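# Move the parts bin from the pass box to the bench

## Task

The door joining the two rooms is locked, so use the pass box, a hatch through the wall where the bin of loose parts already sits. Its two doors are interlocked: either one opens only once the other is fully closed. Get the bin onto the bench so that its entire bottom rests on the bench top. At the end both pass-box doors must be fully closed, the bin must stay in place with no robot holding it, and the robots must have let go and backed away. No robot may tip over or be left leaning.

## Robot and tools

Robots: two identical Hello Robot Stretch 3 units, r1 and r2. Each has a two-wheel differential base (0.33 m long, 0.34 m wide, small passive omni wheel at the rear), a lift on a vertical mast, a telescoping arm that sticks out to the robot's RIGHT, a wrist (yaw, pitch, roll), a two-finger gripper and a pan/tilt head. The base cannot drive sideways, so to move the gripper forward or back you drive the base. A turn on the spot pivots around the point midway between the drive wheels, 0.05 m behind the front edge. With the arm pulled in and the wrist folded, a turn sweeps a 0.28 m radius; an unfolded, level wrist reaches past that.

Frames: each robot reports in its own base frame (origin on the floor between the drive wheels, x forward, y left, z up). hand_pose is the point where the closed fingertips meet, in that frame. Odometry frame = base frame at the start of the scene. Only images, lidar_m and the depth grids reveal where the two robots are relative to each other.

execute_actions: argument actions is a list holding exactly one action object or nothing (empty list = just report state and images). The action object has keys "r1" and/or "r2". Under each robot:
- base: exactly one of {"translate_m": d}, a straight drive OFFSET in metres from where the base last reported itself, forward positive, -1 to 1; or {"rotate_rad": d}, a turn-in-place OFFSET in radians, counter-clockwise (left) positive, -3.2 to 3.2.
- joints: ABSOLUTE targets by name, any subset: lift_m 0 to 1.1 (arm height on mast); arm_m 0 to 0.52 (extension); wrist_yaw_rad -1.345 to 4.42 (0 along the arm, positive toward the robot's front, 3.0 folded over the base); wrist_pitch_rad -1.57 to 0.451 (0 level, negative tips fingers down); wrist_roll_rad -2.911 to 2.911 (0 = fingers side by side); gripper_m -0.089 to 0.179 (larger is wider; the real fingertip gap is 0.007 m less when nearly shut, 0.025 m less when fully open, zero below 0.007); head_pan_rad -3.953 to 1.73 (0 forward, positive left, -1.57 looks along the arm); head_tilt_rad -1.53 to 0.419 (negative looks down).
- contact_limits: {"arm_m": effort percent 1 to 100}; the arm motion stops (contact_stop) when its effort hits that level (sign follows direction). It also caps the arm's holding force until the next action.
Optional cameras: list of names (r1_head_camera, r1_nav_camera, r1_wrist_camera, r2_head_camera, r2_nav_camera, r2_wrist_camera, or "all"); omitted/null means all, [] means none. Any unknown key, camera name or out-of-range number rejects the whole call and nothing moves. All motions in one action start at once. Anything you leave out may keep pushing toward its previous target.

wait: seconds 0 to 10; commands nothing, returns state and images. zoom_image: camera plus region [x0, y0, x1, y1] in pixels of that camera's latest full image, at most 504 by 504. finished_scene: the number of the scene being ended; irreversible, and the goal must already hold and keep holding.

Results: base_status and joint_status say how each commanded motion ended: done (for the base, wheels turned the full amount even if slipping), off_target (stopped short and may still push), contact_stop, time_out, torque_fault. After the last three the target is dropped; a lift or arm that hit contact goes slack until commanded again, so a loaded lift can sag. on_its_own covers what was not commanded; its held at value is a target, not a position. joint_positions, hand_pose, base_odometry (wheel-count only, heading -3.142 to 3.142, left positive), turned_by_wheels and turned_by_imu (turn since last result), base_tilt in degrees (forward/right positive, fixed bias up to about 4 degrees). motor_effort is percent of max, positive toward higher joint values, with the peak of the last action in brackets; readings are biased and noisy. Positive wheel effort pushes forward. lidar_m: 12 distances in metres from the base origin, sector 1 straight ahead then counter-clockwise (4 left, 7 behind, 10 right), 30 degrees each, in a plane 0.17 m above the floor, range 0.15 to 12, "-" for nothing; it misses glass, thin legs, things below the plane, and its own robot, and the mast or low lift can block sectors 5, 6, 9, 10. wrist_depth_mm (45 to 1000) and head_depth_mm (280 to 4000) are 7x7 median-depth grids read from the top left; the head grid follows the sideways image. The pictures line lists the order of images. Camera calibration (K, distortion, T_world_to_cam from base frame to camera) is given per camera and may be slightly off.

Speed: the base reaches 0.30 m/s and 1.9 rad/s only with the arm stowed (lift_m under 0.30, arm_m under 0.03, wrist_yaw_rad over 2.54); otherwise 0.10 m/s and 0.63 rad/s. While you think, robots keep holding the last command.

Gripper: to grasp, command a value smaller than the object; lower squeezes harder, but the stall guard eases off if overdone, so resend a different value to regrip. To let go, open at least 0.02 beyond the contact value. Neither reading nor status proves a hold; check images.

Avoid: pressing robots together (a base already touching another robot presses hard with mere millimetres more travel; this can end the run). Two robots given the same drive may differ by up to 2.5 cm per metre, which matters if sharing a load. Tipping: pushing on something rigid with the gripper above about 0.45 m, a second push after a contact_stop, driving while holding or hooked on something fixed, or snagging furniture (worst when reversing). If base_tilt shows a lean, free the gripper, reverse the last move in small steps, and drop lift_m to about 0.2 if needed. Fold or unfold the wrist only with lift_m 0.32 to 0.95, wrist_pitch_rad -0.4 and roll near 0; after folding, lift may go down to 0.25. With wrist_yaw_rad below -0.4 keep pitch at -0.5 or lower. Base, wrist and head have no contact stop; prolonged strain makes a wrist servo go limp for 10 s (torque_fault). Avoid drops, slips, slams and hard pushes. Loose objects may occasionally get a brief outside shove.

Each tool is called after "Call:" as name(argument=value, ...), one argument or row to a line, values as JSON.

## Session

Call:
execute_actions(
  actions=[],
)

Scene clock: 0.00 s.
r1.base_odometry: x=+0.000 y=+0.000 heading=+0.000 (m, m, rad; r1's odometry frame)
r1.turned_by_wheels: +0.000 (rad since the last result)
r1.turned_by_imu: +0.000 (rad since the last result)
r1.base_tilt: forward=+0.9 right=+0.9 (deg)
r1.lidar_m: 1.12 1.07 1.10 1.07 1.03 1.05 1.40 3.38 1.79 2.80 3.23 1.58
r1.head_depth_mm: 1672 1686 1669 1661 1647 1633 1623 / 1537 1531 1520 1512 1496 1493 1476 / 1400 1385 1381 1370 1361 1343 1358 / 1282 1278 1270 1263 1256 1255 1250 / 1186 1187 1182 1173 1170 1157 1167 / 1105 1105 1099 1095 1090 1081 1070 / 1037 1034 1030 1023 1015 1016 1002
r1.base_status: not commanded
r1.joint_positions: lift_m=+0.493 arm_m=+0.003 wrist_yaw_rad=+3.040 wrist_pitch_rad=-0.517 wrist_roll_rad=+0.002 gripper_m=+0.037 head_pan_rad=-0.008 head_tilt_rad=-0.006
r1.joint_status: not commanded
r1.motor_effort: left_wheel=+1 right_wheel=+0 lift_m=+34 arm_m=+0 wrist_yaw_rad=+0 wrist_pitch_rad=+4 wrist_roll_rad=+1 gripper_m=+0 head_pan_rad=+0 head_tilt_rad=+0 (%)
r1.hand_pose: x=+0.0003 y=+0.0621 z=+0.4838 quat_wxyz=(+0.216, +0.692, +0.146, +0.673) (m; r1's base frame)
r1.wrist_depth_mm: 783 - - - - - 852 / 840 957 - - - - 918 / 901 - - - - - 939 / 924 979 936 947 938 898 881 / 835 819 - 805 814 779 772 / 721 723 708 697 - 679 665 / 636 624 - - 606 607 596
r2.base_odometry: x=+0.000 y=+0.000 heading=+0.000 (m, m, rad; r2's odometry frame)
r2.turned_by_wheels: +0.000 (rad since the last result)
r2.turned_by_imu: +0.000 (rad since the last result)
r2.base_tilt: forward=-0.2 right=+1.0 (deg)
r2.lidar_m: 1.32 1.31 1.47 2.39 3.49 1.71 3.41 1.78 0.95 0.79 0.79 0.89
r2.head_depth_mm: 1220 1226 1239 1253 1265 1273 1298 / 1383 1399 1406 1414 1423 1440 1450 / 1353 1355 1363 1372 1391 1404 1413 / 1309 1315 1314 1330 1331 1347 1362 / 1259 1262 1282 1277 1289 1300 1308 / 1216 1228 1238 1250 1253 1258 1261 / 1191 1191 1202 1216 1208 1236 1222
r2.base_status: not commanded
r2.joint_positions: lift_m=+0.307 arm_m=-0.002 wrist_yaw_rad=+2.904 wrist_pitch_rad=-0.612 wrist_roll_rad=-0.001 gripper_m=+0.037 head_pan_rad=+0.016 head_tilt_rad=-0.020
r2.joint_status: not commanded
r2.motor_effort: left_wheel=+0 right_wheel=-1 lift_m=+24 arm_m=+1 wrist_yaw_rad=+0 wrist_pitch_rad=+4 wrist_roll_rad=+0 gripper_m=+0 head_pan_rad=+0 head_tilt_rad=+2 (%)
r2.hand_pose: x=+0.0249 y=+0.0478 z=+0.2790 quat_wxyz=(+0.292, +0.694, +0.132, +0.645) (m; r2's base frame)
r2.wrist_depth_mm: - - - - - - - / 748 791 813 794 833 809 862 / 638 - 670 658 671 685 700 / 539 - 561 556 578 585 576 / 474 495 - 501 501 494 500 / - - - 429 432 435 439 / - - - 391 398 400 398
pictures: r1_head_camera (sideways: a quarter turn clockwise sets it upright), r1_nav_camera (sideways: a quarter turn counterclockwise sets it upright), r1_wrist_camera, r2_head_camera (sideways: a quarter turn clockwise sets it upright), r2_nav_camera (sideways: a quarter turn counterclockwise sets it upright), r2_wrist_camera
camera_calibration (this result's frames):
r1_head_camera: T_world_to_cam=[[0.0223029, -0.0127114, -0.99967, 1.32288], [0.0336334, 0.999363, -0.0119571, 0.0170736], [0.999185, -0.0333557, 0.0227162, -0.0812256], [0, 0, 0, 1]] pos_world=[0.0510811, -0.00295646, 1.32449]
r1_nav_camera: T_world_to_cam=[[0.0443667, 0.0243112, 0.998719, -1.26815], [0.0317977, -0.999232, 0.0229111, 0.0172837], [0.998509, 0.0307405, -0.0451057, 0.00680984], [0, 0, 0, 1]] pos_world=[0.0489142, 0.0478912, 1.26643]
r1_wrist_camera: T_world_to_cam=[[0.993468, -0.111077, -0.0261389, 0.0209926], [-0.0913717, -0.637125, -0.765326, 0.44529], [0.0683566, 0.762715, -0.643112, 0.425836], [0, 0, 0, 1]] pos_world=[-0.00927721, -0.0387541, 0.615201]
r2_head_camera: T_world_to_cam=[[-0.0535796, 0.0247661, -0.998256, 1.32113], [-0.0350785, 0.999029, 0.0266681, -0.0262093], [0.997947, 0.0364462, -0.0526588, 0.0247242], [0, 0, 0, 1]] pos_world=[0.0451927, -0.00743649, 1.32083]
r2_nav_camera: T_world_to_cam=[[0.0010966, -0.0565179, 0.998401, -1.25534], [-0.0239272, -0.998117, -0.0564756, 0.118929], [0.999713, -0.023827, -0.00244685, -0.0421786], [0, 0, 0, 1]] pos_world=[0.0463888, 0.0467507, 1.25995]
r2_wrist_camera: T_world_to_cam=[[0.961329, -0.273655, 0.0309701, -0.0256371], [-0.176029, -0.69704, -0.695089, 0.260886], [0.211802, 0.662758, -0.718256, 0.330609], [0, 0, 0, 1]] pos_world=[0.000545469, -0.0442816, 0.419595]
Images, in order (width x height): r1_head_camera 896x504, r1_nav_camera 672x504, r1_wrist_camera 644x364, r2_head_camera 896x504, r2_nav_camera 672x504, r2_wrist_camera 644x364.

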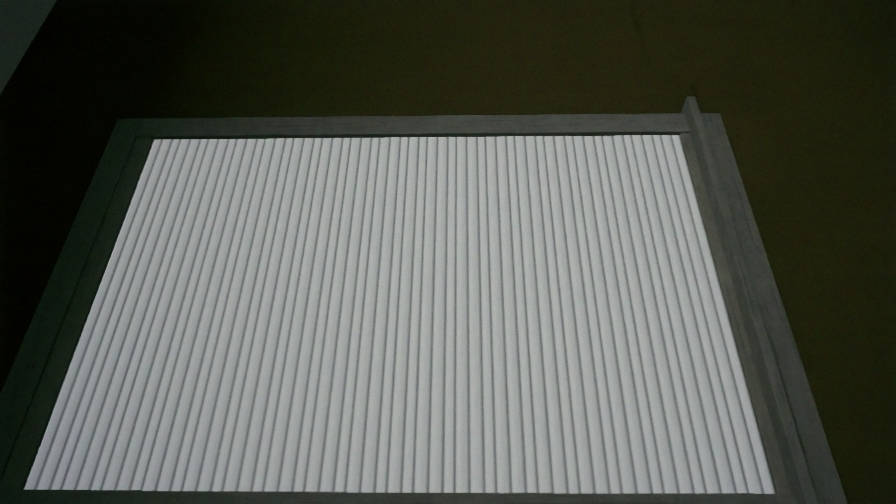

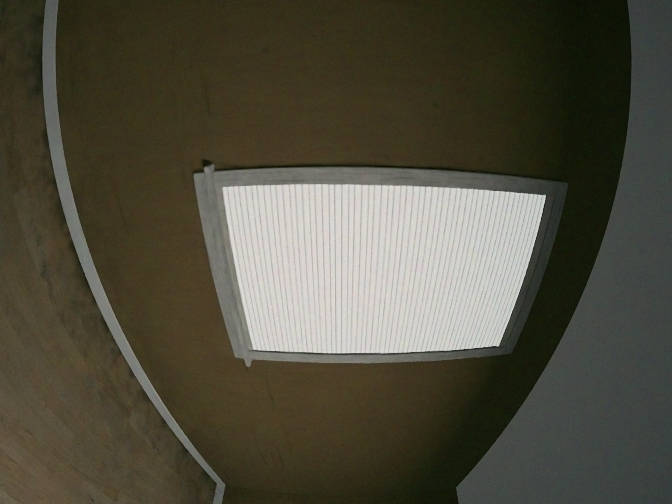

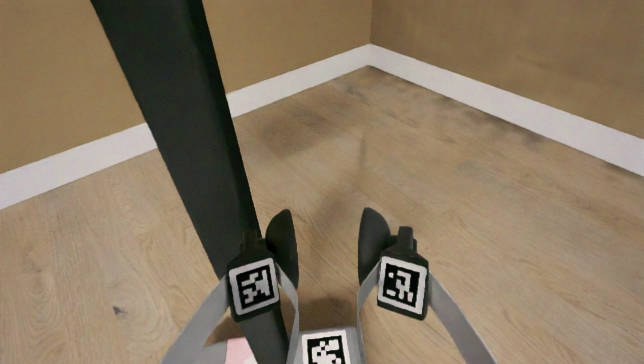

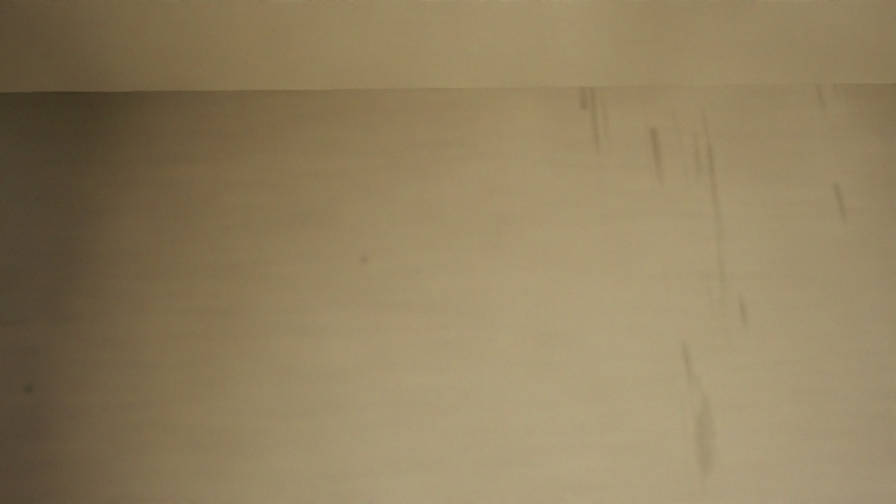

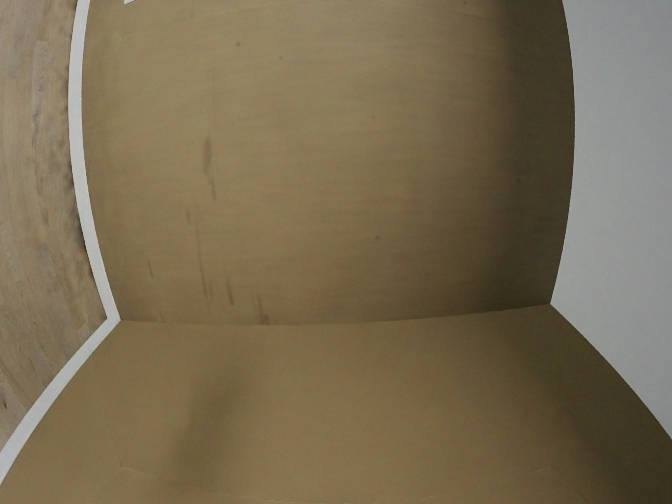

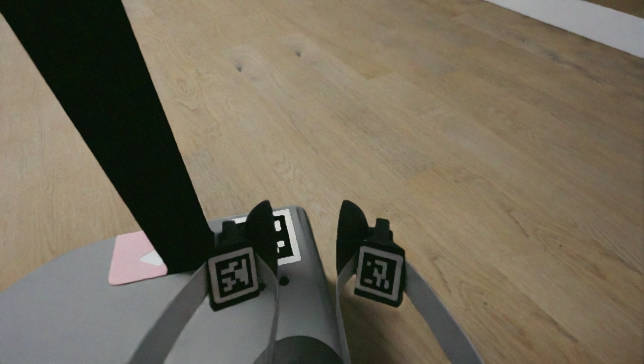

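Call:
execute_actions(
  actions=[
    {"r1":{"joints":{"head_pan_rad":-2.4,"head_tilt_rad":-0.4}},"r2":{"joints":{"head_pan_rad":-2.9,"head_tilt_rad":-0.4}}},
  ],
  cameras=["r1_nav_camera","r2_nav_camera"],
)

Call:
execute_actions(
  actions=[
    {"r1":{"joints":{"head_pan_rad":1.5}},"r2":{"joints":{"head_pan_rad":1.5}}},
  ],
  cameras=["r1_nav_camera","r2_nav_camera"],
)

Scene clock: 5.37 s.
r1.base_odometry: x=+0.000 y=+0.000 heading=+0.000 (m, m, rad; r1's odometry frame)
r1.turned_by_wheels: +0.000 (rad since the last result)
r1.turned_by_imu: +0.000 (rad since the last result)
r1.base_tilt: forward=+0.8 right=+0.9 (deg)
r1.lidar_m: 1.12 1.07 1.09 1.08 1.03 1.05 1.40 3.36 1.80 2.80 3.24 1.59
r1.head_depth_mm: 3162 3324 3579 3761 2448 1842 1453 / 3197 3391 3588 3760 2472 1827 1450 / 3211 3432 3714 3747 2464 1826 1450 / 3294 3466 3721 3745 2460 1826 1453 / 3288 3550 3819 3782 2443 1825 1448 / 3398 3602 3876 3447 2451 1807 1446 / 3444 3638 3854 3245 2307 1814 1443
r1.base_status: not commanded
r1.joint_positions: lift_m=+0.493 arm_m=+0.003 wrist_yaw_rad=+3.040 wrist_pitch_rad=-0.517 wrist_roll_rad=+0.002 gripper_m=+0.037 head_pan_rad=-2.393 head_tilt_rad=-0.395
r1.joint_status: all done
r1.motor_effort: left_wheel=+1(1) right_wheel=+0(1) lift_m=+34(34) arm_m=+0(1) wrist_yaw_rad=+0(1) wrist_pitch_rad=+4(4) wrist_roll_rad=+1(0) gripper_m=+0(1) head_pan_rad=-2(32) head_tilt_rad=-1(19) (%)
r1.hand_pose: x=+0.0003 y=+0.0621 z=+0.4838 quat_wxyz=(+0.216, +0.692, +0.146, +0.673) (m; r1's base frame)
r1.wrist_depth_mm: 777 - - - - - 858 / 850 938 - - - - 918 / 933 - - - - - 972 / 956 987 983 927 926 921 904 / 838 816 - 810 810 789 765 / 716 723 696 693 - 689 663 / 627 635 - - 600 599 590
r2.base_odometry: x=+0.000 y=+0.000 heading=+0.000 (m, m, rad; r2's odometry frame)
r2.turned_by_wheels: +0.000 (rad since the last result)
r2.turned_by_imu: -0.001 (rad since the last result)
r2.base_tilt: forward=-0.1 right=+1.1 (deg)
r2.lidar_m: 1.32 1.31 1.47 2.39 3.49 1.71 3.41 1.78 0.95 0.79 0.79 0.89
r2.head_depth_mm: 2966 3264 3501 3095 2193 1670 1348 / 2945 3170 3383 3181 2180 1671 1345 / 2983 3186 3372 3255 2176 1677 1354 / 2908 3168 3429 3287 2204 1676 1364 / 2938 3099 3354 3284 2204 1691 1371 / 2932 3115 3380 3292 2225 1711 1373 / 2780 2929 2775 2650 2254 1702 1376
r2.base_status: not commanded
r2.joint_positions: lift_m=+0.307 arm_m=-0.002 wrist_yaw_rad=+2.904 wrist_pitch_rad=-0.612 wrist_roll_rad=-0.001 gripper_m=+0.037 head_pan_rad=-2.893 head_tilt_rad=-0.395
r2.joint_status: all done
r2.motor_effort: left_wheel=+0(0) right_wheel=+0(1) lift_m=+24(24) arm_m=+1(1) wrist_yaw_rad=+0(0) wrist_pitch_rad=+3(3) wrist_roll_rad=+1(0) gripper_m=+0(0) head_pan_rad=-3(29) head_tilt_rad=-2(21) (%)
r2.hand_pose: x=+0.0249 y=+0.0478 z=+0.2790 quat_wxyz=(+0.292, +0.694, +0.132, +0.645) (m; r2's base frame)
r2.wrist_depth_mm: - - - - - - - / 735 797 795 819 803 846 862 / 634 - 652 674 667 675 672 / 543 - 562 581 562 568 574 / 482 506 - 489 497 498 504 / - - - 428 442 438 441 / - - - 393 391 394 398
pictures: r1_nav_camera (sideways: a quarter turn counterclockwise sets it upright), r2_nav_camera (sideways: a quarter turn counterclockwise sets it upright)
camera_calibration (this result's frames):
r1_nav_camera: T_world_to_cam=[[-0.2905, -0.303682, 0.907407, -1.14674], [-0.713589, 0.700539, 0.00599881, 0.0438559], [-0.637496, -0.645772, -0.420211, 0.505015], [0, 0, 0, 1]] pos_world=[0.0201134, -0.0528403, 1.25251]
r2_nav_camera: T_world_to_cam=[[-0.368983, -0.0354308, 0.92876, -1.16194], [-0.18974, 0.981101, -0.0379535, 0.0958034], [-0.909863, -0.190227, -0.368732, 0.446241], [0, 0, 0, 1]] pos_world=[-0.00454156, -0.050274, 1.24735]
Images, in order (width x height): r1_nav_camera 672x504, r2_nav_camera 672x504.

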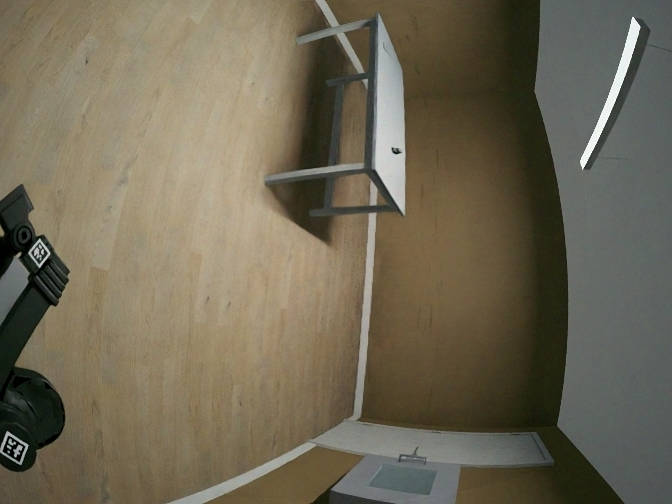

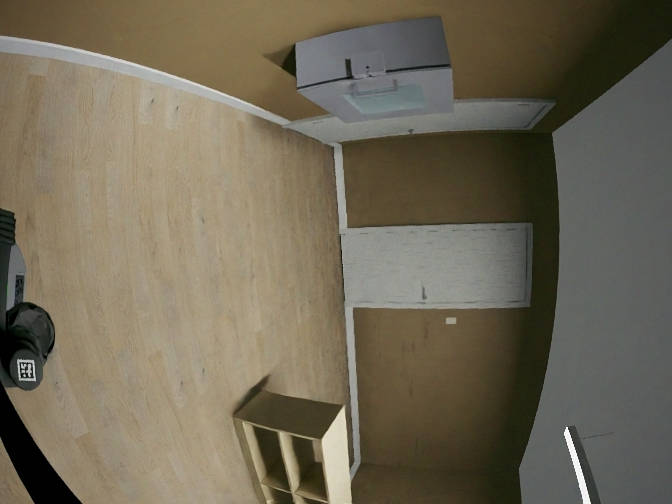

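Scene clock: 7.77 s.
r1.base_odometry: x=+0.000 y=+0.000 heading=+0.000 (m, m, rad; r1's odometry frame)
r1.turned_by_wheels: +0.000 (rad since the last result)
r1.turned_by_imu: +0.000 (rad since the last result)
r1.base_tilt: forward=+0.8 right=+0.9 (deg)
r1.lidar_m: 1.12 1.07 1.10 1.08 1.03 1.05 1.40 3.35 1.79 2.80 3.26 1.58
r1.head_depth_mm: 1068 1113 1172 1224 1290 1366 1391 / 1172 1229 1297 1367 1443 1540 1456 / 1223 1302 1399 1495 1613 1710 1449 / 1126 1202 1292 1395 1514 1642 1446 / 1045 1114 1182 1267 1370 1483 1449 / 973 1032 1090 1168 1249 1338 1392 / 910 961 1017 1076 1149 1223 1317
r1.base_status: not commanded
r1.joint_positions: lift_m=+0.493 arm_m=+0.003 wrist_yaw_rad=+3.040 wrist_pitch_rad=-0.517 wrist_roll_rad=+0.002 gripper_m=+0.037 head_pan_rad=+1.493 head_tilt_rad=-0.395
r1.joint_status: all done
r1.motor_effort: left_wheel=+1(1) right_wheel=+1(1) lift_m=+34(34) arm_m=+0(0) wrist_yaw_rad=+0(0) wrist_pitch_rad=+4(4) wrist_roll_rad=+0(0) gripper_m=-1(0) head_pan_rad=+1(24) head_tilt_rad=-1(1) (%)
r1.hand_pose: x=+0.0003 y=+0.0621 z=+0.4838 quat_wxyz=(+0.216, +0.692, +0.146, +0.673) (m; r1's base frame)
r1.wrist_depth_mm: 804 - - - - - 845 / 849 933 - - - - 894 / 915 - - - - - 951 / 954 956 940 937 940 910 916 / 821 826 - 804 827 767 762 / 706 703 706 693 - 684 669 / 632 623 - - 604 596 594
r2.base_odometry: x=+0.000 y=+0.000 heading=+0.000 (m, m, rad; r2's odometry frame)
r2.turned_by_wheels: +0.000 (rad since the last result)
r2.turned_by_imu: -0.001 (rad since the last result)
r2.base_tilt: forward=-0.1 right=+1.0 (deg)
r2.lidar_m: 1.32 1.31 1.47 2.39 3.48 1.70 3.40 1.78 0.95 0.79 0.79 0.88
r2.head_depth_mm: 1662 1766 1859 1951 2004 1660 1343 / 1962 2061 2190 2325 2185 1657 1353 / 2328 2470 2652 2766 2212 1683 1358 / 2817 3072 3408 3254 2216 1678 1353 / 3080 3340 3639 3297 2223 1702 1365 / 3026 3190 3430 3250 2209 1693 1370 / 2935 3139 3299 3278 2272 1699 1371
r2.base_status: not commanded
r2.joint_positions: lift_m=+0.307 arm_m=-0.002 wrist_yaw_rad=+2.904 wrist_pitch_rad=-0.612 wrist_roll_rad=-0.001 gripper_m=+0.037 head_pan_rad=+1.493 head_tilt_rad=-0.396
r2.joint_status: all done
r2.motor_effort: left_wheel=+0(0) right_wheel=-1(2) lift_m=+24(24) arm_m=+1(1) wrist_yaw_rad=+0(0) wrist_pitch_rad=+3(3) wrist_roll_rad=+1(0) gripper_m=+0(0) head_pan_rad=+2(27) head_tilt_rad=-2(2) (%)
r2.hand_pose: x=+0.0249 y=+0.0478 z=+0.2790 quat_wxyz=(+0.292, +0.694, +0.132, +0.645) (m; r2's base frame)
r2.wrist_depth_mm: - - - - - - - / 730 800 801 799 803 845 853 / 635 - 664 659 666 675 678 / 540 - 569 567 559 573 577 / 476 487 - 487 499 506 515 / - - - 422 438 443 453 / - - - 391 392 392 396
pictures: r1_nav_camera (sideways: a quarter turn counterclockwise sets it upright), r2_nav_camera (sideways: a quarter turn counterclockwise sets it upright)
camera_calibration (this result's frames):
r1_nav_camera: T_world_to_cam=[[0.00812176, 0.420475, 0.907268, -1.14838], [0.999463, -0.0322164, 0.00598367, 0.0334259], [0.0317449, 0.906732, -0.42051, 0.501323], [0, 0, 0, 1]] pos_world=[-0.0399956, 0.0293739, 1.2525]
r2_nav_camera: T_world_to_cam=[[0.0849398, 0.361136, 0.928637, -1.16455], [0.990075, -0.135323, -0.037934, 0.088581], [0.111966, 0.922642, -0.369046, 0.440416], [0, 0, 0, 1]] pos_world=[-0.038097, 0.0262014, 1.24734]
Images, in order (width x height): r1_nav_camera 672x504, r2_nav_camera 672x504.

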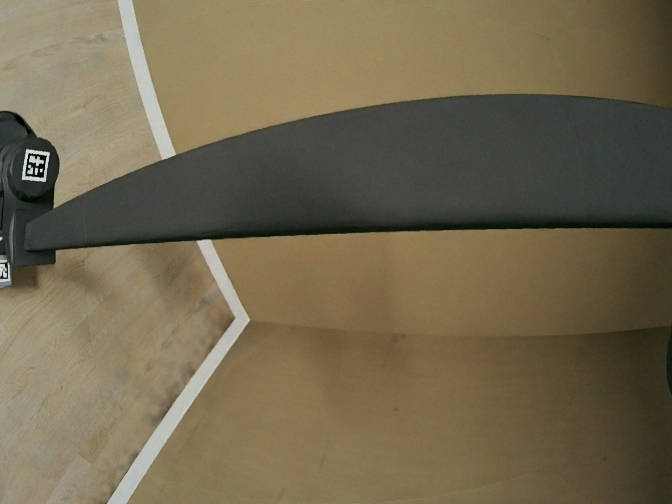

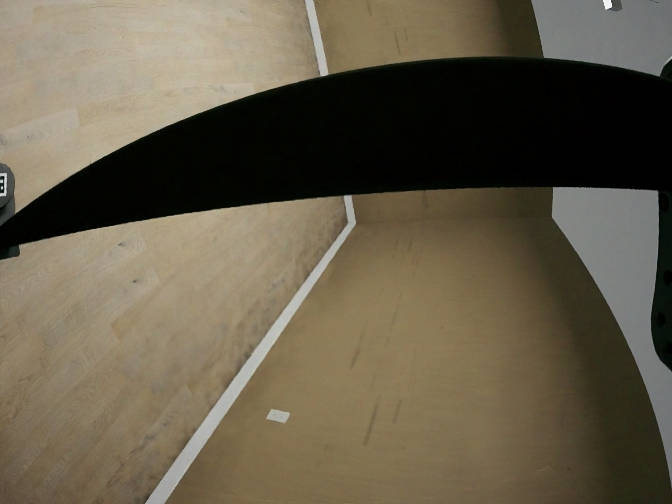

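Call:
execute_actions(
  actions=[
    {"r1":{"joints":{"head_pan_rad":-3.2,"head_tilt_rad":-0.3,"lift_m":0.29,"wrist_yaw_rad":3.0,"wrist_pitch_rad":-0.4}},"r2":{"joints":{"head_pan_rad":-2.2,"head_tilt_rad":-0.3}}},
  ],
  cameras=["r1_head_camera","r1_nav_camera","r2_head_camera","r2_nav_camera"],
)

Scene clock: 16.27 s.
r1.base_odometry: x=+0.000 y=+0.000 heading=+0.000 (m, m, rad; r1's odometry frame)
r1.turned_by_wheels: +0.000 (rad since the last result)
r1.turned_by_imu: +0.000 (rad since the last result)
r1.base_tilt: forward=+0.9 right=+0.9 (deg)
r1.lidar_m: 1.12 1.07 1.10 1.08 1.03 1.06 1.40 3.35 1.79 2.80 3.25 1.59
r1.head_depth_mm: 1070 1105 1150 1191 1236 1281 1337 / 1181 1222 1271 1328 1378 1454 1476 / 1314 1373 1431 1496 1562 1648 1578 / 1483 1560 1636 1717 1820 1877 1573 / 1696 1806 1593 1690 2172 2042 1569 / 2005 2130 1829 2027 2548 2028 1577 / 2389 2579 2766 3059 2845 2018 1555
r1.base_status: not commanded
r1.joint_positions: lift_m=+0.291 arm_m=+0.003 wrist_yaw_rad=+3.002 wrist_pitch_rad=-0.419 wrist_roll_rad=+0.002 gripper_m=+0.037 head_pan_rad=-3.193 head_tilt_rad=-0.309
r1.joint_status: all done
r1.motor_effort: left_wheel=+1(1) right_wheel=+1(1) lift_m=+15(27) arm_m=+0(0) wrist_yaw_rad=-1(2) wrist_pitch_rad=+6(6) wrist_roll_rad=+0(0) gripper_m=-1(0) head_pan_rad=-3(27) head_tilt_rad=+3(12) (%)
r1.hand_pose: x=+0.0100 y=+0.0745 z=+0.3031 quat_wxyz=(+0.195, +0.700, +0.099, +0.679) (m; r1's base frame)
r1.wrist_depth_mm: 782 - - - - - 838 / 835 - - - - - 876 / 890 - 960 947 923 900 848 / 781 759 743 743 722 713 680 / 626 613 - 607 613 577 567 / 528 524 - - - 496 488 / 464 - - - 436 437 426
r2.base_odometry: x=+0.000 y=+0.000 heading=+0.000 (m, m, rad; r2's odometry frame)
r2.turned_by_wheels: +0.000 (rad since the last result)
r2.turned_by_imu: -0.001 (rad since the last result)
r2.base_tilt: forward=-0.1 right=+1.0 (deg)
r2.lidar_m: 1.31 1.31 1.47 2.39 3.48 1.70 3.39 1.78 0.95 0.79 0.79 0.89
r2.head_depth_mm: 1912 2051 1676 2483 2494 1848 1432 / 1576 1652 1260 1345 2161 1814 1442 / 1324 1376 1279 1366 1726 1779 1452 / 1150 1207 1275 1343 1441 1541 1448 / 1007 1052 1104 1160 1228 1300 1340 / 901 935 976 1016 1071 1123 1183 / 814 844 876 909 946 992 1038
r2.base_status: not commanded
r2.joint_positions: lift_m=+0.307 arm_m=-0.002 wrist_yaw_rad=+2.904 wrist_pitch_rad=-0.612 wrist_roll_rad=-0.001 gripper_m=+0.037 head_pan_rad=-2.193 head_tilt_rad=-0.310
r2.joint_status: all done
r2.motor_effort: left_wheel=+0(0) right_wheel=-2(0) lift_m=+24(24) arm_m=+0(0) wrist_yaw_rad=+0(0) wrist_pitch_rad=+3(4) wrist_roll_rad=+0(0) gripper_m=-1(0) head_pan_rad=-2(29) head_tilt_rad=+4(13) (%)
r2.hand_pose: x=+0.0249 y=+0.0478 z=+0.2790 quat_wxyz=(+0.292, +0.694, +0.132, +0.645) (m; r2's base frame)
r2.wrist_depth_mm: - - - - - - - / 724 796 784 798 812 866 832 / 626 - 650 643 665 668 693 / 546 - 560 563 570 569 583 / 475 490 - 492 493 501 508 / - - - 430 441 438 443 / - - - 392 388 395 404
pictures: r1_head_camera (sideways: a quarter turn clockwise sets it upright), r1_nav_camera (sideways: a quarter turn counterclockwise sets it upright), r2_head_camera (sideways: a quarter turn clockwise sets it upright), r2_nav_camera (sideways: a quarter turn counterclockwise sets it upright)
camera_calibration (this result's frames):
r1_head_camera: T_world_to_cam=[[0.277425, -0.00166863, -0.960746, 1.27026], [-0.0717165, -0.997245, -0.0189768, 0.026849], [-0.958067, 0.0741659, -0.27678, 0.320574], [0, 0, 0, 1]] pos_world=[-0.0433446, 0.00511897, 1.30964]
r1_nav_camera: T_world_to_cam=[[-0.341213, -0.00723289, 0.939958, -1.18891], [0.00605459, 0.999933, 0.00989226, 0.0343963], [-0.939966, 0.00906643, -0.341146, 0.40397], [0, 0, 0, 1]] pos_world=[-0.0261607, -0.0466558, 1.255]
r2_head_camera: T_world_to_cam=[[0.216811, 0.258467, -0.941376, 1.24506], [0.818571, -0.573566, 0.0310474, -0.037107], [-0.531916, -0.777314, -0.335928, 0.402768], [0, 0, 0, 1]] pos_world=[-0.0253284, -0.0300122, 1.30852]
r2_nav_camera: T_world_to_cam=[[-0.212379, -0.199227, 0.956663, -1.19933], [-0.779171, 0.625352, -0.0427455, 0.105642], [-0.589735, -0.754482, -0.288044, 0.339278], [0, 0, 0, 1]] pos_world=[0.0276841, -0.0490232, 1.2496]
Images, in order (width x height): r1_head_camera 896x504, r1_nav_camera 672x504, r2_head_camera 896x504, r2_nav_camera 672x504.

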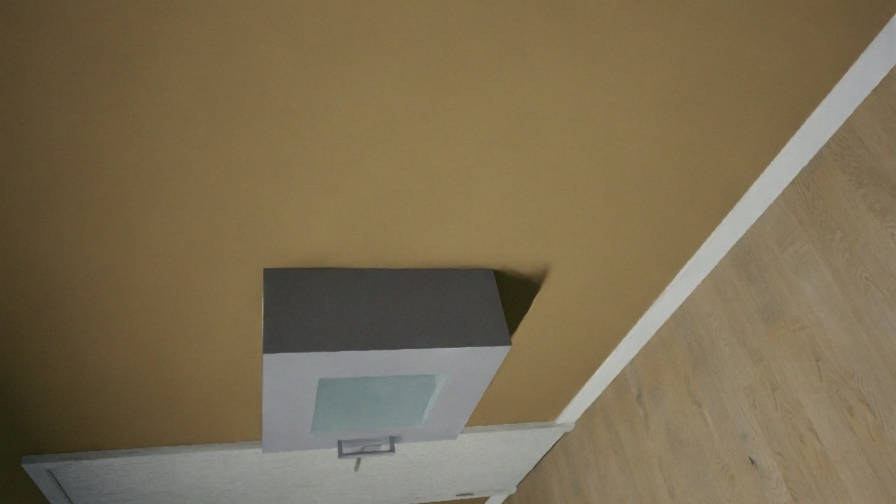

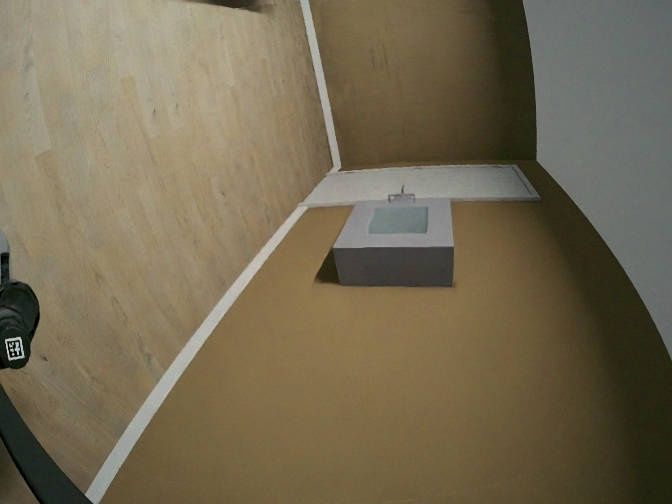

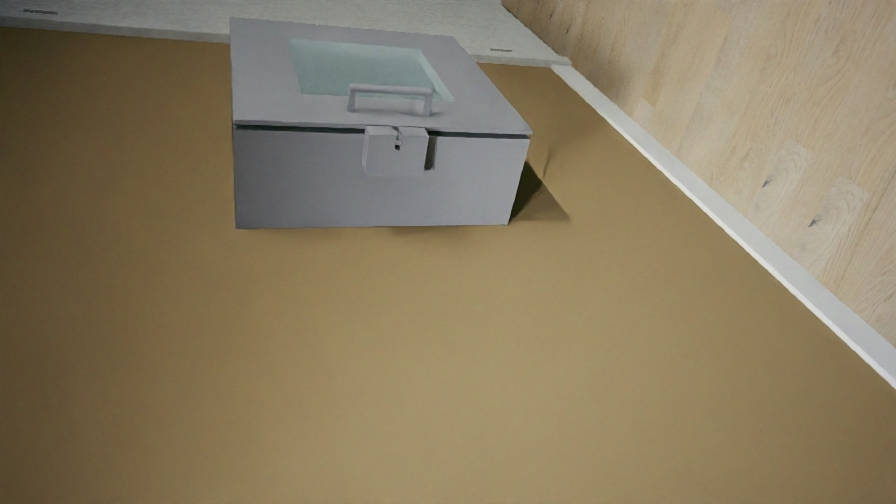

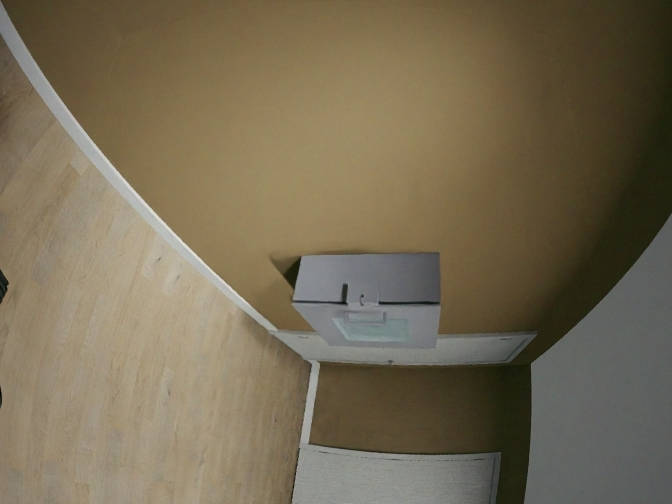

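Call:
execute_actions(
  actions=[
    {"r1":{"base":{"rotate_rad":-2.46},"joints":{"head_pan_rad":-0.6,"head_tilt_rad":-0.4}}},
  ],
  cameras=[],
)

Call:
execute_actions(
  actions=[
    {"r1":{"base":{"translate_m":1.0}}},
  ],
  cameras=["r1_nav_camera"],
)

Call:
execute_actions(
  actions=[
    {"r1":{"base":{"translate_m":0.85}}},
  ],
  cameras=[],
)

Call:
execute_actions(
  actions=[
    {"r1":{"base":{"rotate_rad":-0.12},"joints":{"head_pan_rad":-1.57,"lift_m":0.45}}},
  ],
  cameras=["r1_nav_camera","r1_head_camera"],
)

Scene clock: 37.50 s.
r1.base_odometry: x=+0.000 y=+0.000 heading=-2.460 (m, m, rad; r1's odometry frame)
r1.turned_by_wheels: -2.460 (rad since the last result)
r1.turned_by_imu: -2.477 (rad since the last result)
r1.base_tilt: forward=+0.8 right=+0.9 (deg)
r1.lidar_m: 2.40 1.79 2.80 2.79 1.35 1.08 1.07 1.16 1.04 1.03 1.12 1.69
r1.head_depth_mm: 1199 1251 1299 1356 1415 1479 1436 / 1353 1419 1479 1549 1634 1698 1451 / 1552 1576 1647 1758 1930 1817 1453 / 1818 1788 1614 2044 2241 1822 1443 / 2209 2215 2075 2785 2435 1827 1444 / 2756 3011 3376 3394 2442 1804 1450 / 3195 3357 3584 3645 2421 1808 1444
r1.base_status: done
r1.joint_positions: lift_m=+0.291 arm_m=+0.003 wrist_yaw_rad=+3.002 wrist_pitch_rad=-0.419 wrist_roll_rad=+0.002 gripper_m=+0.037 head_pan_rad=-0.607 head_tilt_rad=-0.396
r1.joint_status: all done
r1.motor_effort: left_wheel=+3(14) right_wheel=-1(6) lift_m=+15(15) arm_m=+0(0) wrist_yaw_rad=-1(2) wrist_pitch_rad=+5(6) wrist_roll_rad=+0(0) gripper_m=-1(0) head_pan_rad=+2(27) head_tilt_rad=-1(12) (%)
r1.hand_pose: x=+0.0100 y=+0.0745 z=+0.3031 quat_wxyz=(+0.195, +0.700, +0.098, +0.679) (m; r1's base frame)
r1.wrist_depth_mm: - - - - - - - / - - - - - - - / - - 974 933 914 908 878 / 774 779 748 740 712 700 695 / 632 622 - 605 611 574 563 / 529 522 - - - 495 484 / 467 - - - 437 432 423
r2.base_odometry: x=+0.000 y=+0.000 heading=+0.000 (m, m, rad; r2's odometry frame)
r2.turned_by_wheels: +0.000 (rad since the last result)
r2.turned_by_imu: -0.002 (rad since the last result)
r2.base_tilt: forward=-0.2 right=+1.1 (deg)
r2.lidar_m: 1.32 1.31 1.47 2.38 3.48 1.70 3.39 1.78 0.95 0.79 0.79 0.88
r2.head_depth_mm: 1934 2057 1680 2455 2451 1820 1443 / 1569 1652 1249 1341 2162 1814 1448 / 1329 1386 1274 1375 1709 1771 1444 / 1147 1203 1278 1345 1432 1540 1456 / 1005 1049 1106 1162 1224 1306 1350 / 897 937 975 1023 1063 1121 1181 / 810 843 876 909 947 992 1040
r2.base_status: not commanded
r2.joint_positions: lift_m=+0.307 arm_m=-0.002 wrist_yaw_rad=+2.904 wrist_pitch_rad=-0.612 wrist_roll_rad=-0.001 gripper_m=+0.037 head_pan_rad=-2.193 head_tilt_rad=-0.310
r2.joint_status: not commanded
r2.motor_effort: left_wheel=+0(0) right_wheel=-1(1) lift_m=+24(24) arm_m=+1(1) wrist_yaw_rad=+0(0) wrist_pitch_rad=+4(4) wrist_roll_rad=+1(0) gripper_m=+0(0) head_pan_rad=-2(3) head_tilt_rad=+4(4) (%)
r2.hand_pose: x=+0.0249 y=+0.0478 z=+0.2790 quat_wxyz=(+0.292, +0.694, +0.132, +0.645) (m; r2's base frame)
r2.wrist_depth_mm: - - - - - - - / 734 799 775 796 821 827 859 / 635 - 655 668 680 674 678 / 545 - 562 557 572 570 576 / 478 492 - 492 495 497 507 / - - - 425 440 442 448 / - - - 392 395 397 402
pictures: none
No camera images: the call's "cameras" was empty. Leave "cameras" out to get every camera's image.

Scene clock: 42.60 s.
r1.base_odometry: x=-0.776 y=-0.630 heading=-2.460 (m, m, rad; r1's odometry frame)
r1.turned_by_wheels: +0.000 (rad since the last result)
r1.turned_by_imu: +0.002 (rad since the last result)
r1.base_tilt: forward=+0.8 right=+0.9 (deg)
r1.lidar_m: 2.70 0.99 0.96 3.12 2.58 2.07 2.05 1.46 1.17 1.16 1.26 1.90
r1.head_depth_mm: 1361 1344 1220 1290 1578 1656 1452 / 1533 1609 1643 1400 1855 1804 1456 / 1741 1816 1918 2040 2124 1827 1452 / 2028 2180 2313 2472 2409 1826 1453 / 2463 2622 2803 3028 2451 1814 1446 / 2406 2582 2721 2956 2443 1806 1448 / 2309 2442 2580 2772 2422 1800 1442
r1.base_status: done
r1.joint_positions: lift_m=+0.291 arm_m=+0.003 wrist_yaw_rad=+3.001 wrist_pitch_rad=-0.419 wrist_roll_rad=+0.002 gripper_m=+0.037 head_pan_rad=-0.607 head_tilt_rad=-0.396
r1.joint_status: not commanded
r1.motor_effort: left_wheel=+3(12) right_wheel=-1(3) lift_m=+15(15) arm_m=+0(1) wrist_yaw_rad=-1(2) wrist_pitch_rad=+6(6) wrist_roll_rad=+0(0) gripper_m=-1(1) head_pan_rad=+1(2) head_tilt_rad=-2(2) (%)
r1.hand_pose: x=+0.0101 y=+0.0745 z=+0.3032 quat_wxyz=(+0.196, +0.701, +0.098, +0.679) (m; r1's base frame)
r1.wrist_depth_mm: - - - - - - - / - - - - - - - / 995 - 937 930 902 895 876 / 766 770 745 732 717 713 688 / 632 623 - 592 610 578 571 / 525 520 - - - 493 485 / 472 - - - 441 430 424
r2.base_odometry: x=+0.000 y=+0.000 heading=+0.000 (m, m, rad; r2's odometry frame)
r2.turned_by_wheels: +0.000 (rad since the last result)
r2.turned_by_imu: -0.001 (rad since the last result)
r2.base_tilt: forward=-0.2 right=+1.1 (deg)
r2.lidar_m: 1.31 1.31 1.47 2.38 3.48 1.70 3.41 1.79 0.95 0.79 0.79 0.88
r2.head_depth_mm: 1918 2045 1673 2444 2461 1829 1433 / 1593 1668 1262 1345 2168 1824 1451 / 1315 1376 1278 1363 1722 1781 1450 / 1136 1197 1274 1357 1434 1529 1469 / 1004 1055 1105 1165 1230 1295 1335 / 897 938 976 1024 1074 1129 1185 / 809 845 872 910 946 995 1037
r2.base_status: not commanded
r2.joint_positions: lift_m=+0.307 arm_m=-0.002 wrist_yaw_rad=+2.904 wrist_pitch_rad=-0.612 wrist_roll_rad=-0.001 gripper_m=+0.037 head_pan_rad=-2.193 head_tilt_rad=-0.310
r2.joint_status: not commanded
r2.motor_effort: left_wheel=+0(1) right_wheel=-1(1) lift_m=+24(24) arm_m=+1(1) wrist_yaw_rad=+0(1) wrist_pitch_rad=+4(4) wrist_roll_rad=+0(0) gripper_m=+0(0) head_pan_rad=-2(2) head_tilt_rad=+4(4) (%)
r2.hand_pose: x=+0.0249 y=+0.0478 z=+0.2790 quat_wxyz=(+0.292, +0.694, +0.132, +0.645) (m; r2's base frame)
r2.wrist_depth_mm: - - - - - - - / 731 780 808 819 824 823 859 / 636 - 644 655 684 664 673 / 547 - 549 565 568 580 589 / 467 489 - 503 493 501 503 / - - - 426 445 443 442 / - - - 391 387 400 398
pictures: r1_nav_camera (sideways: a quarter turn counterclockwise sets it upright)
camera_calibration (this result's frames):
r1_nav_camera: T_world_to_cam=[[0.359228, -0.219464, 0.907078, -1.15027], [-0.532251, -0.846566, 0.00596299, 0.0427964], [0.766593, -0.484936, -0.42092, 0.497373], [0, 0, 0, 1]] pos_world=[0.0547048, 0.0249812, 1.25248]
Images, in order (width x height): r1_nav_camera 672x504.

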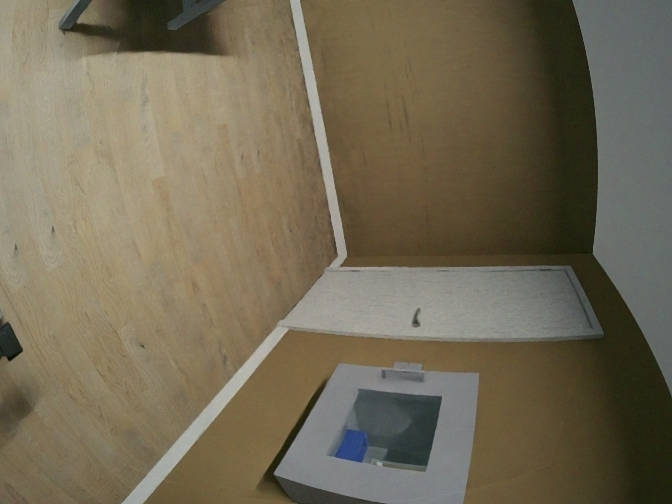

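Scene clock: 47.20 s.
r1.base_odometry: x=-1.436 y=-1.166 heading=-2.460 (m, m, rad; r1's odometry frame)
r1.turned_by_wheels: +0.000 (rad since the last result)
r1.turned_by_imu: +0.001 (rad since the last result)
r1.base_tilt: forward=+0.9 right=+0.9 (deg)
r1.lidar_m: 1.85 2.02 0.76 0.71 0.73 2.92 2.89 1.61 1.28 1.27 1.39 1.87
r1.head_depth_mm: 1474 1526 1600 1672 1740 1750 1454 / 1661 1742 1819 1922 2017 1828 1456 / 1893 2013 2144 2271 2310 1824 1446 / 1846 1962 2106 2253 2339 1816 1449 / 1742 1848 1973 2124 2212 1818 1445 / 1645 1750 1867 2003 2119 1812 1444 / 1576 1672 1763 1880 2000 1804 1436
r1.base_status: done
r1.joint_positions: lift_m=+0.291 arm_m=+0.003 wrist_yaw_rad=+3.001 wrist_pitch_rad=-0.419 wrist_roll_rad=+0.002 gripper_m=+0.037 head_pan_rad=-0.607 head_tilt_rad=-0.396
r1.joint_status: not commanded
r1.motor_effort: left_wheel=+2(13) right_wheel=-1(4) lift_m=+15(15) arm_m=+0(0) wrist_yaw_rad=-1(0) wrist_pitch_rad=+6(6) wrist_roll_rad=+1(1) gripper_m=+0(0) head_pan_rad=+3(2) head_tilt_rad=-1(2) (%)
r1.hand_pose: x=+0.0101 y=+0.0745 z=+0.3032 quat_wxyz=(+0.196, +0.701, +0.098, +0.679) (m; r1's base frame)
r1.wrist_depth_mm: - - - - - - - / - - - - - - - / - - 849 952 914 844 879 / 765 762 730 732 718 712 691 / 631 610 - 600 613 581 567 / 535 526 - - - 491 488 / 465 - - - 429 432 426
r2.base_odometry: x=+0.000 y=+0.000 heading=+0.000 (m, m, rad; r2's odometry frame)
r2.turned_by_wheels: +0.000 (rad since the last result)
r2.turned_by_imu: -0.001 (rad since the last result)
r2.base_tilt: forward=-0.1 right=+1.1 (deg)
r2.lidar_m: 1.31 1.31 1.47 2.39 3.50 1.71 3.40 1.78 0.95 0.79 0.79 0.88
r2.head_depth_mm: 1926 2045 1687 2435 2480 1824 1428 / 1581 1657 1253 1341 2170 1824 1459 / 1323 1380 1269 1358 1720 1782 1442 / 1144 1207 1275 1349 1438 1534 1454 / 1007 1053 1112 1165 1221 1300 1348 / 900 937 975 1025 1071 1124 1184 / 814 847 873 912 951 988 1036
r2.base_status: not commanded
r2.joint_positions: lift_m=+0.307 arm_m=-0.002 wrist_yaw_rad=+2.904 wrist_pitch_rad=-0.612 wrist_roll_rad=-0.001 gripper_m=+0.037 head_pan_rad=-2.193 head_tilt_rad=-0.310
r2.joint_status: not commanded
r2.motor_effort: left_wheel=+0(0) right_wheel=-1(2) lift_m=+24(24) arm_m=+0(1) wrist_yaw_rad=+0(0) wrist_pitch_rad=+4(3) wrist_roll_rad=+0(1) gripper_m=+0(0) head_pan_rad=-3(3) head_tilt_rad=+4(4) (%)
r2.hand_pose: x=+0.0249 y=+0.0478 z=+0.2790 quat_wxyz=(+0.292, +0.694, +0.132, +0.645) (m; r2's base frame)
r2.wrist_depth_mm: - - - - - - - / 713 791 770 824 802 835 826 / 637 - 654 658 670 680 684 / 544 - 555 566 578 563 584 / 471 488 - 494 498 498 502 / - - - 423 437 440 452 / - - - 396 391 395 399
pictures: none
No camera images: the call's "cameras" was empty. Leave "cameras" out to get every camera's image.

Scene clock: 49.50 s.
r1.base_odometry: x=-1.436 y=-1.166 heading=-2.580 (m, m, rad; r1's odometry frame)
r1.turned_by_wheels: -0.120 (rad since the last result)
r1.turned_by_imu: -0.121 (rad since the last result)
r1.base_tilt: forward=+0.8 right=+0.9 (deg)
r1.lidar_m: 1.86 1.93 0.76 1.50 0.71 2.97 2.89 1.77 1.31 1.27 1.33 1.81
r1.head_depth_mm: 1088 1127 994 1069 1445 1568 1456 / 1087 1125 1463 1430 1433 1562 1458 / 1081 1121 - 1387 1437 1569 1456 / 1083 1120 3414 1386 1433 1557 1452 / 1084 1120 988 1063 1427 1556 1454 / 1083 1144 1194 1308 1431 1557 1446 / 1078 1152 1230 1319 1429 1550 1444
r1.base_status: done
r1.joint_positions: lift_m=+0.449 arm_m=+0.003 wrist_yaw_rad=+3.001 wrist_pitch_rad=-0.418 wrist_roll_rad=+0.002 gripper_m=+0.037 head_pan_rad=-1.563 head_tilt_rad=-0.396
r1.joint_status: all done
r1.motor_effort: left_wheel=+3(11) right_wheel=-1(5) lift_m=+51(53) arm_m=-1(0) wrist_yaw_rad=-1(1) wrist_pitch_rad=+5(6) wrist_roll_rad=+0(0) gripper_m=+0(0) head_pan_rad=-3(27) head_tilt_rad=-2(2) (%)
r1.hand_pose: x=+0.0101 y=+0.0746 z=+0.4619 quat_wxyz=(+0.195, +0.701, +0.098, +0.679) (m; r1's base frame)
r1.wrist_depth_mm: - - - - - - - / - - - - - - - / - - - - - - - / - - - - 978 975 952 / 843 855 - 831 846 802 789 / 722 703 - 711 - 683 662 / 624 617 - 602 604 600 589
r2.base_odometry: x=+0.000 y=+0.000 heading=+0.000 (m, m, rad; r2's odometry frame)
r2.turned_by_wheels: +0.000 (rad since the last result)
r2.turned_by_imu: -0.001 (rad since the last result)
r2.base_tilt: forward=-0.1 right=+1.1 (deg)
r2.lidar_m: 1.32 1.31 1.47 2.39 3.48 1.70 3.39 1.78 0.95 0.79 0.79 0.89
r2.head_depth_mm: 1919 2043 1673 2466 2488 1823 1438 / 1576 1661 1251 1342 2155 1835 1448 / 1327 1382 1278 1357 1724 1745 1446 / 1141 1202 1265 1354 1427 1550 1466 / 1011 1050 1109 1159 1227 1291 1344 / 897 934 980 1018 1074 1129 1178 / 810 842 874 906 945 984 1037
r2.base_status: not commanded
r2.joint_positions: lift_m=+0.307 arm_m=-0.002 wrist_yaw_rad=+2.904 wrist_pitch_rad=-0.612 wrist_roll_rad=-0.001 gripper_m=+0.037 head_pan_rad=-2.193 head_tilt_rad=-0.310
r2.joint_status: not commanded
r2.motor_effort: left_wheel=-1(0) right_wheel=-1(1) lift_m=+24(24) arm_m=+1(1) wrist_yaw_rad=+0(0) wrist_pitch_rad=+3(3) wrist_roll_rad=+0(0) gripper_m=+0(0) head_pan_rad=-3(2) head_tilt_rad=+4(4) (%)
r2.hand_pose: x=+0.0249 y=+0.0478 z=+0.2790 quat_wxyz=(+0.292, +0.694, +0.132, +0.645) (m; r2's base frame)
r2.wrist_depth_mm: - - - - - - - / 736 805 788 795 794 832 850 / 638 - 652 656 671 683 693 / 538 - 553 564 562 573 583 / 475 489 - 484 501 509 509 / - - - 426 432 439 443 / - - - 386 387 394 399
pictures: r1_head_camera (sideways: a quarter turn clockwise sets it upright), r1_nav_camera (sideways: a quarter turn counterclockwise sets it upright)
camera_calibration (this result's frames):
r1_head_camera: T_world_to_cam=[[-0.0153895, 0.358993, -0.933213, 1.2361], [0.999726, -0.0109171, -0.020686, 0.0225361], [-0.0176141, -0.933276, -0.358727, 0.421487], [0, 0, 0, 1]] pos_world=[0.00391702, -0.0501395, 1.30521]
r1_nav_camera: T_world_to_cam=[[0.0280304, -0.420111, 0.90704, -1.1482], [-0.998536, -0.0537585, 0.00595878, 0.0456462], [0.0462578, -0.905879, -0.421003, 0.501876], [0, 0, 0, 1]] pos_world=[0.0545483, -0.0252789, 1.25248]
Images, in order (width x height): r1_head_camera 896x504, r1_nav_camera 672x504.

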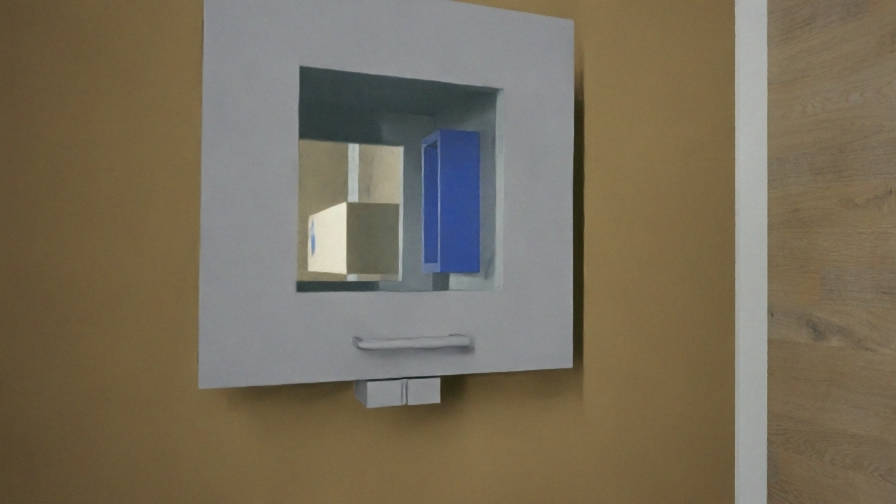

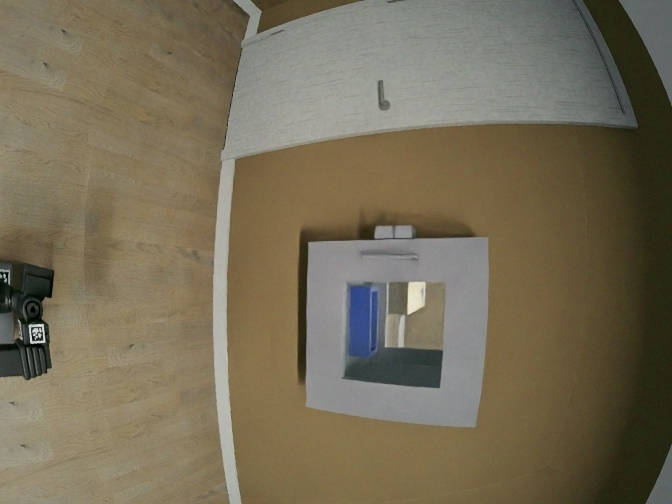

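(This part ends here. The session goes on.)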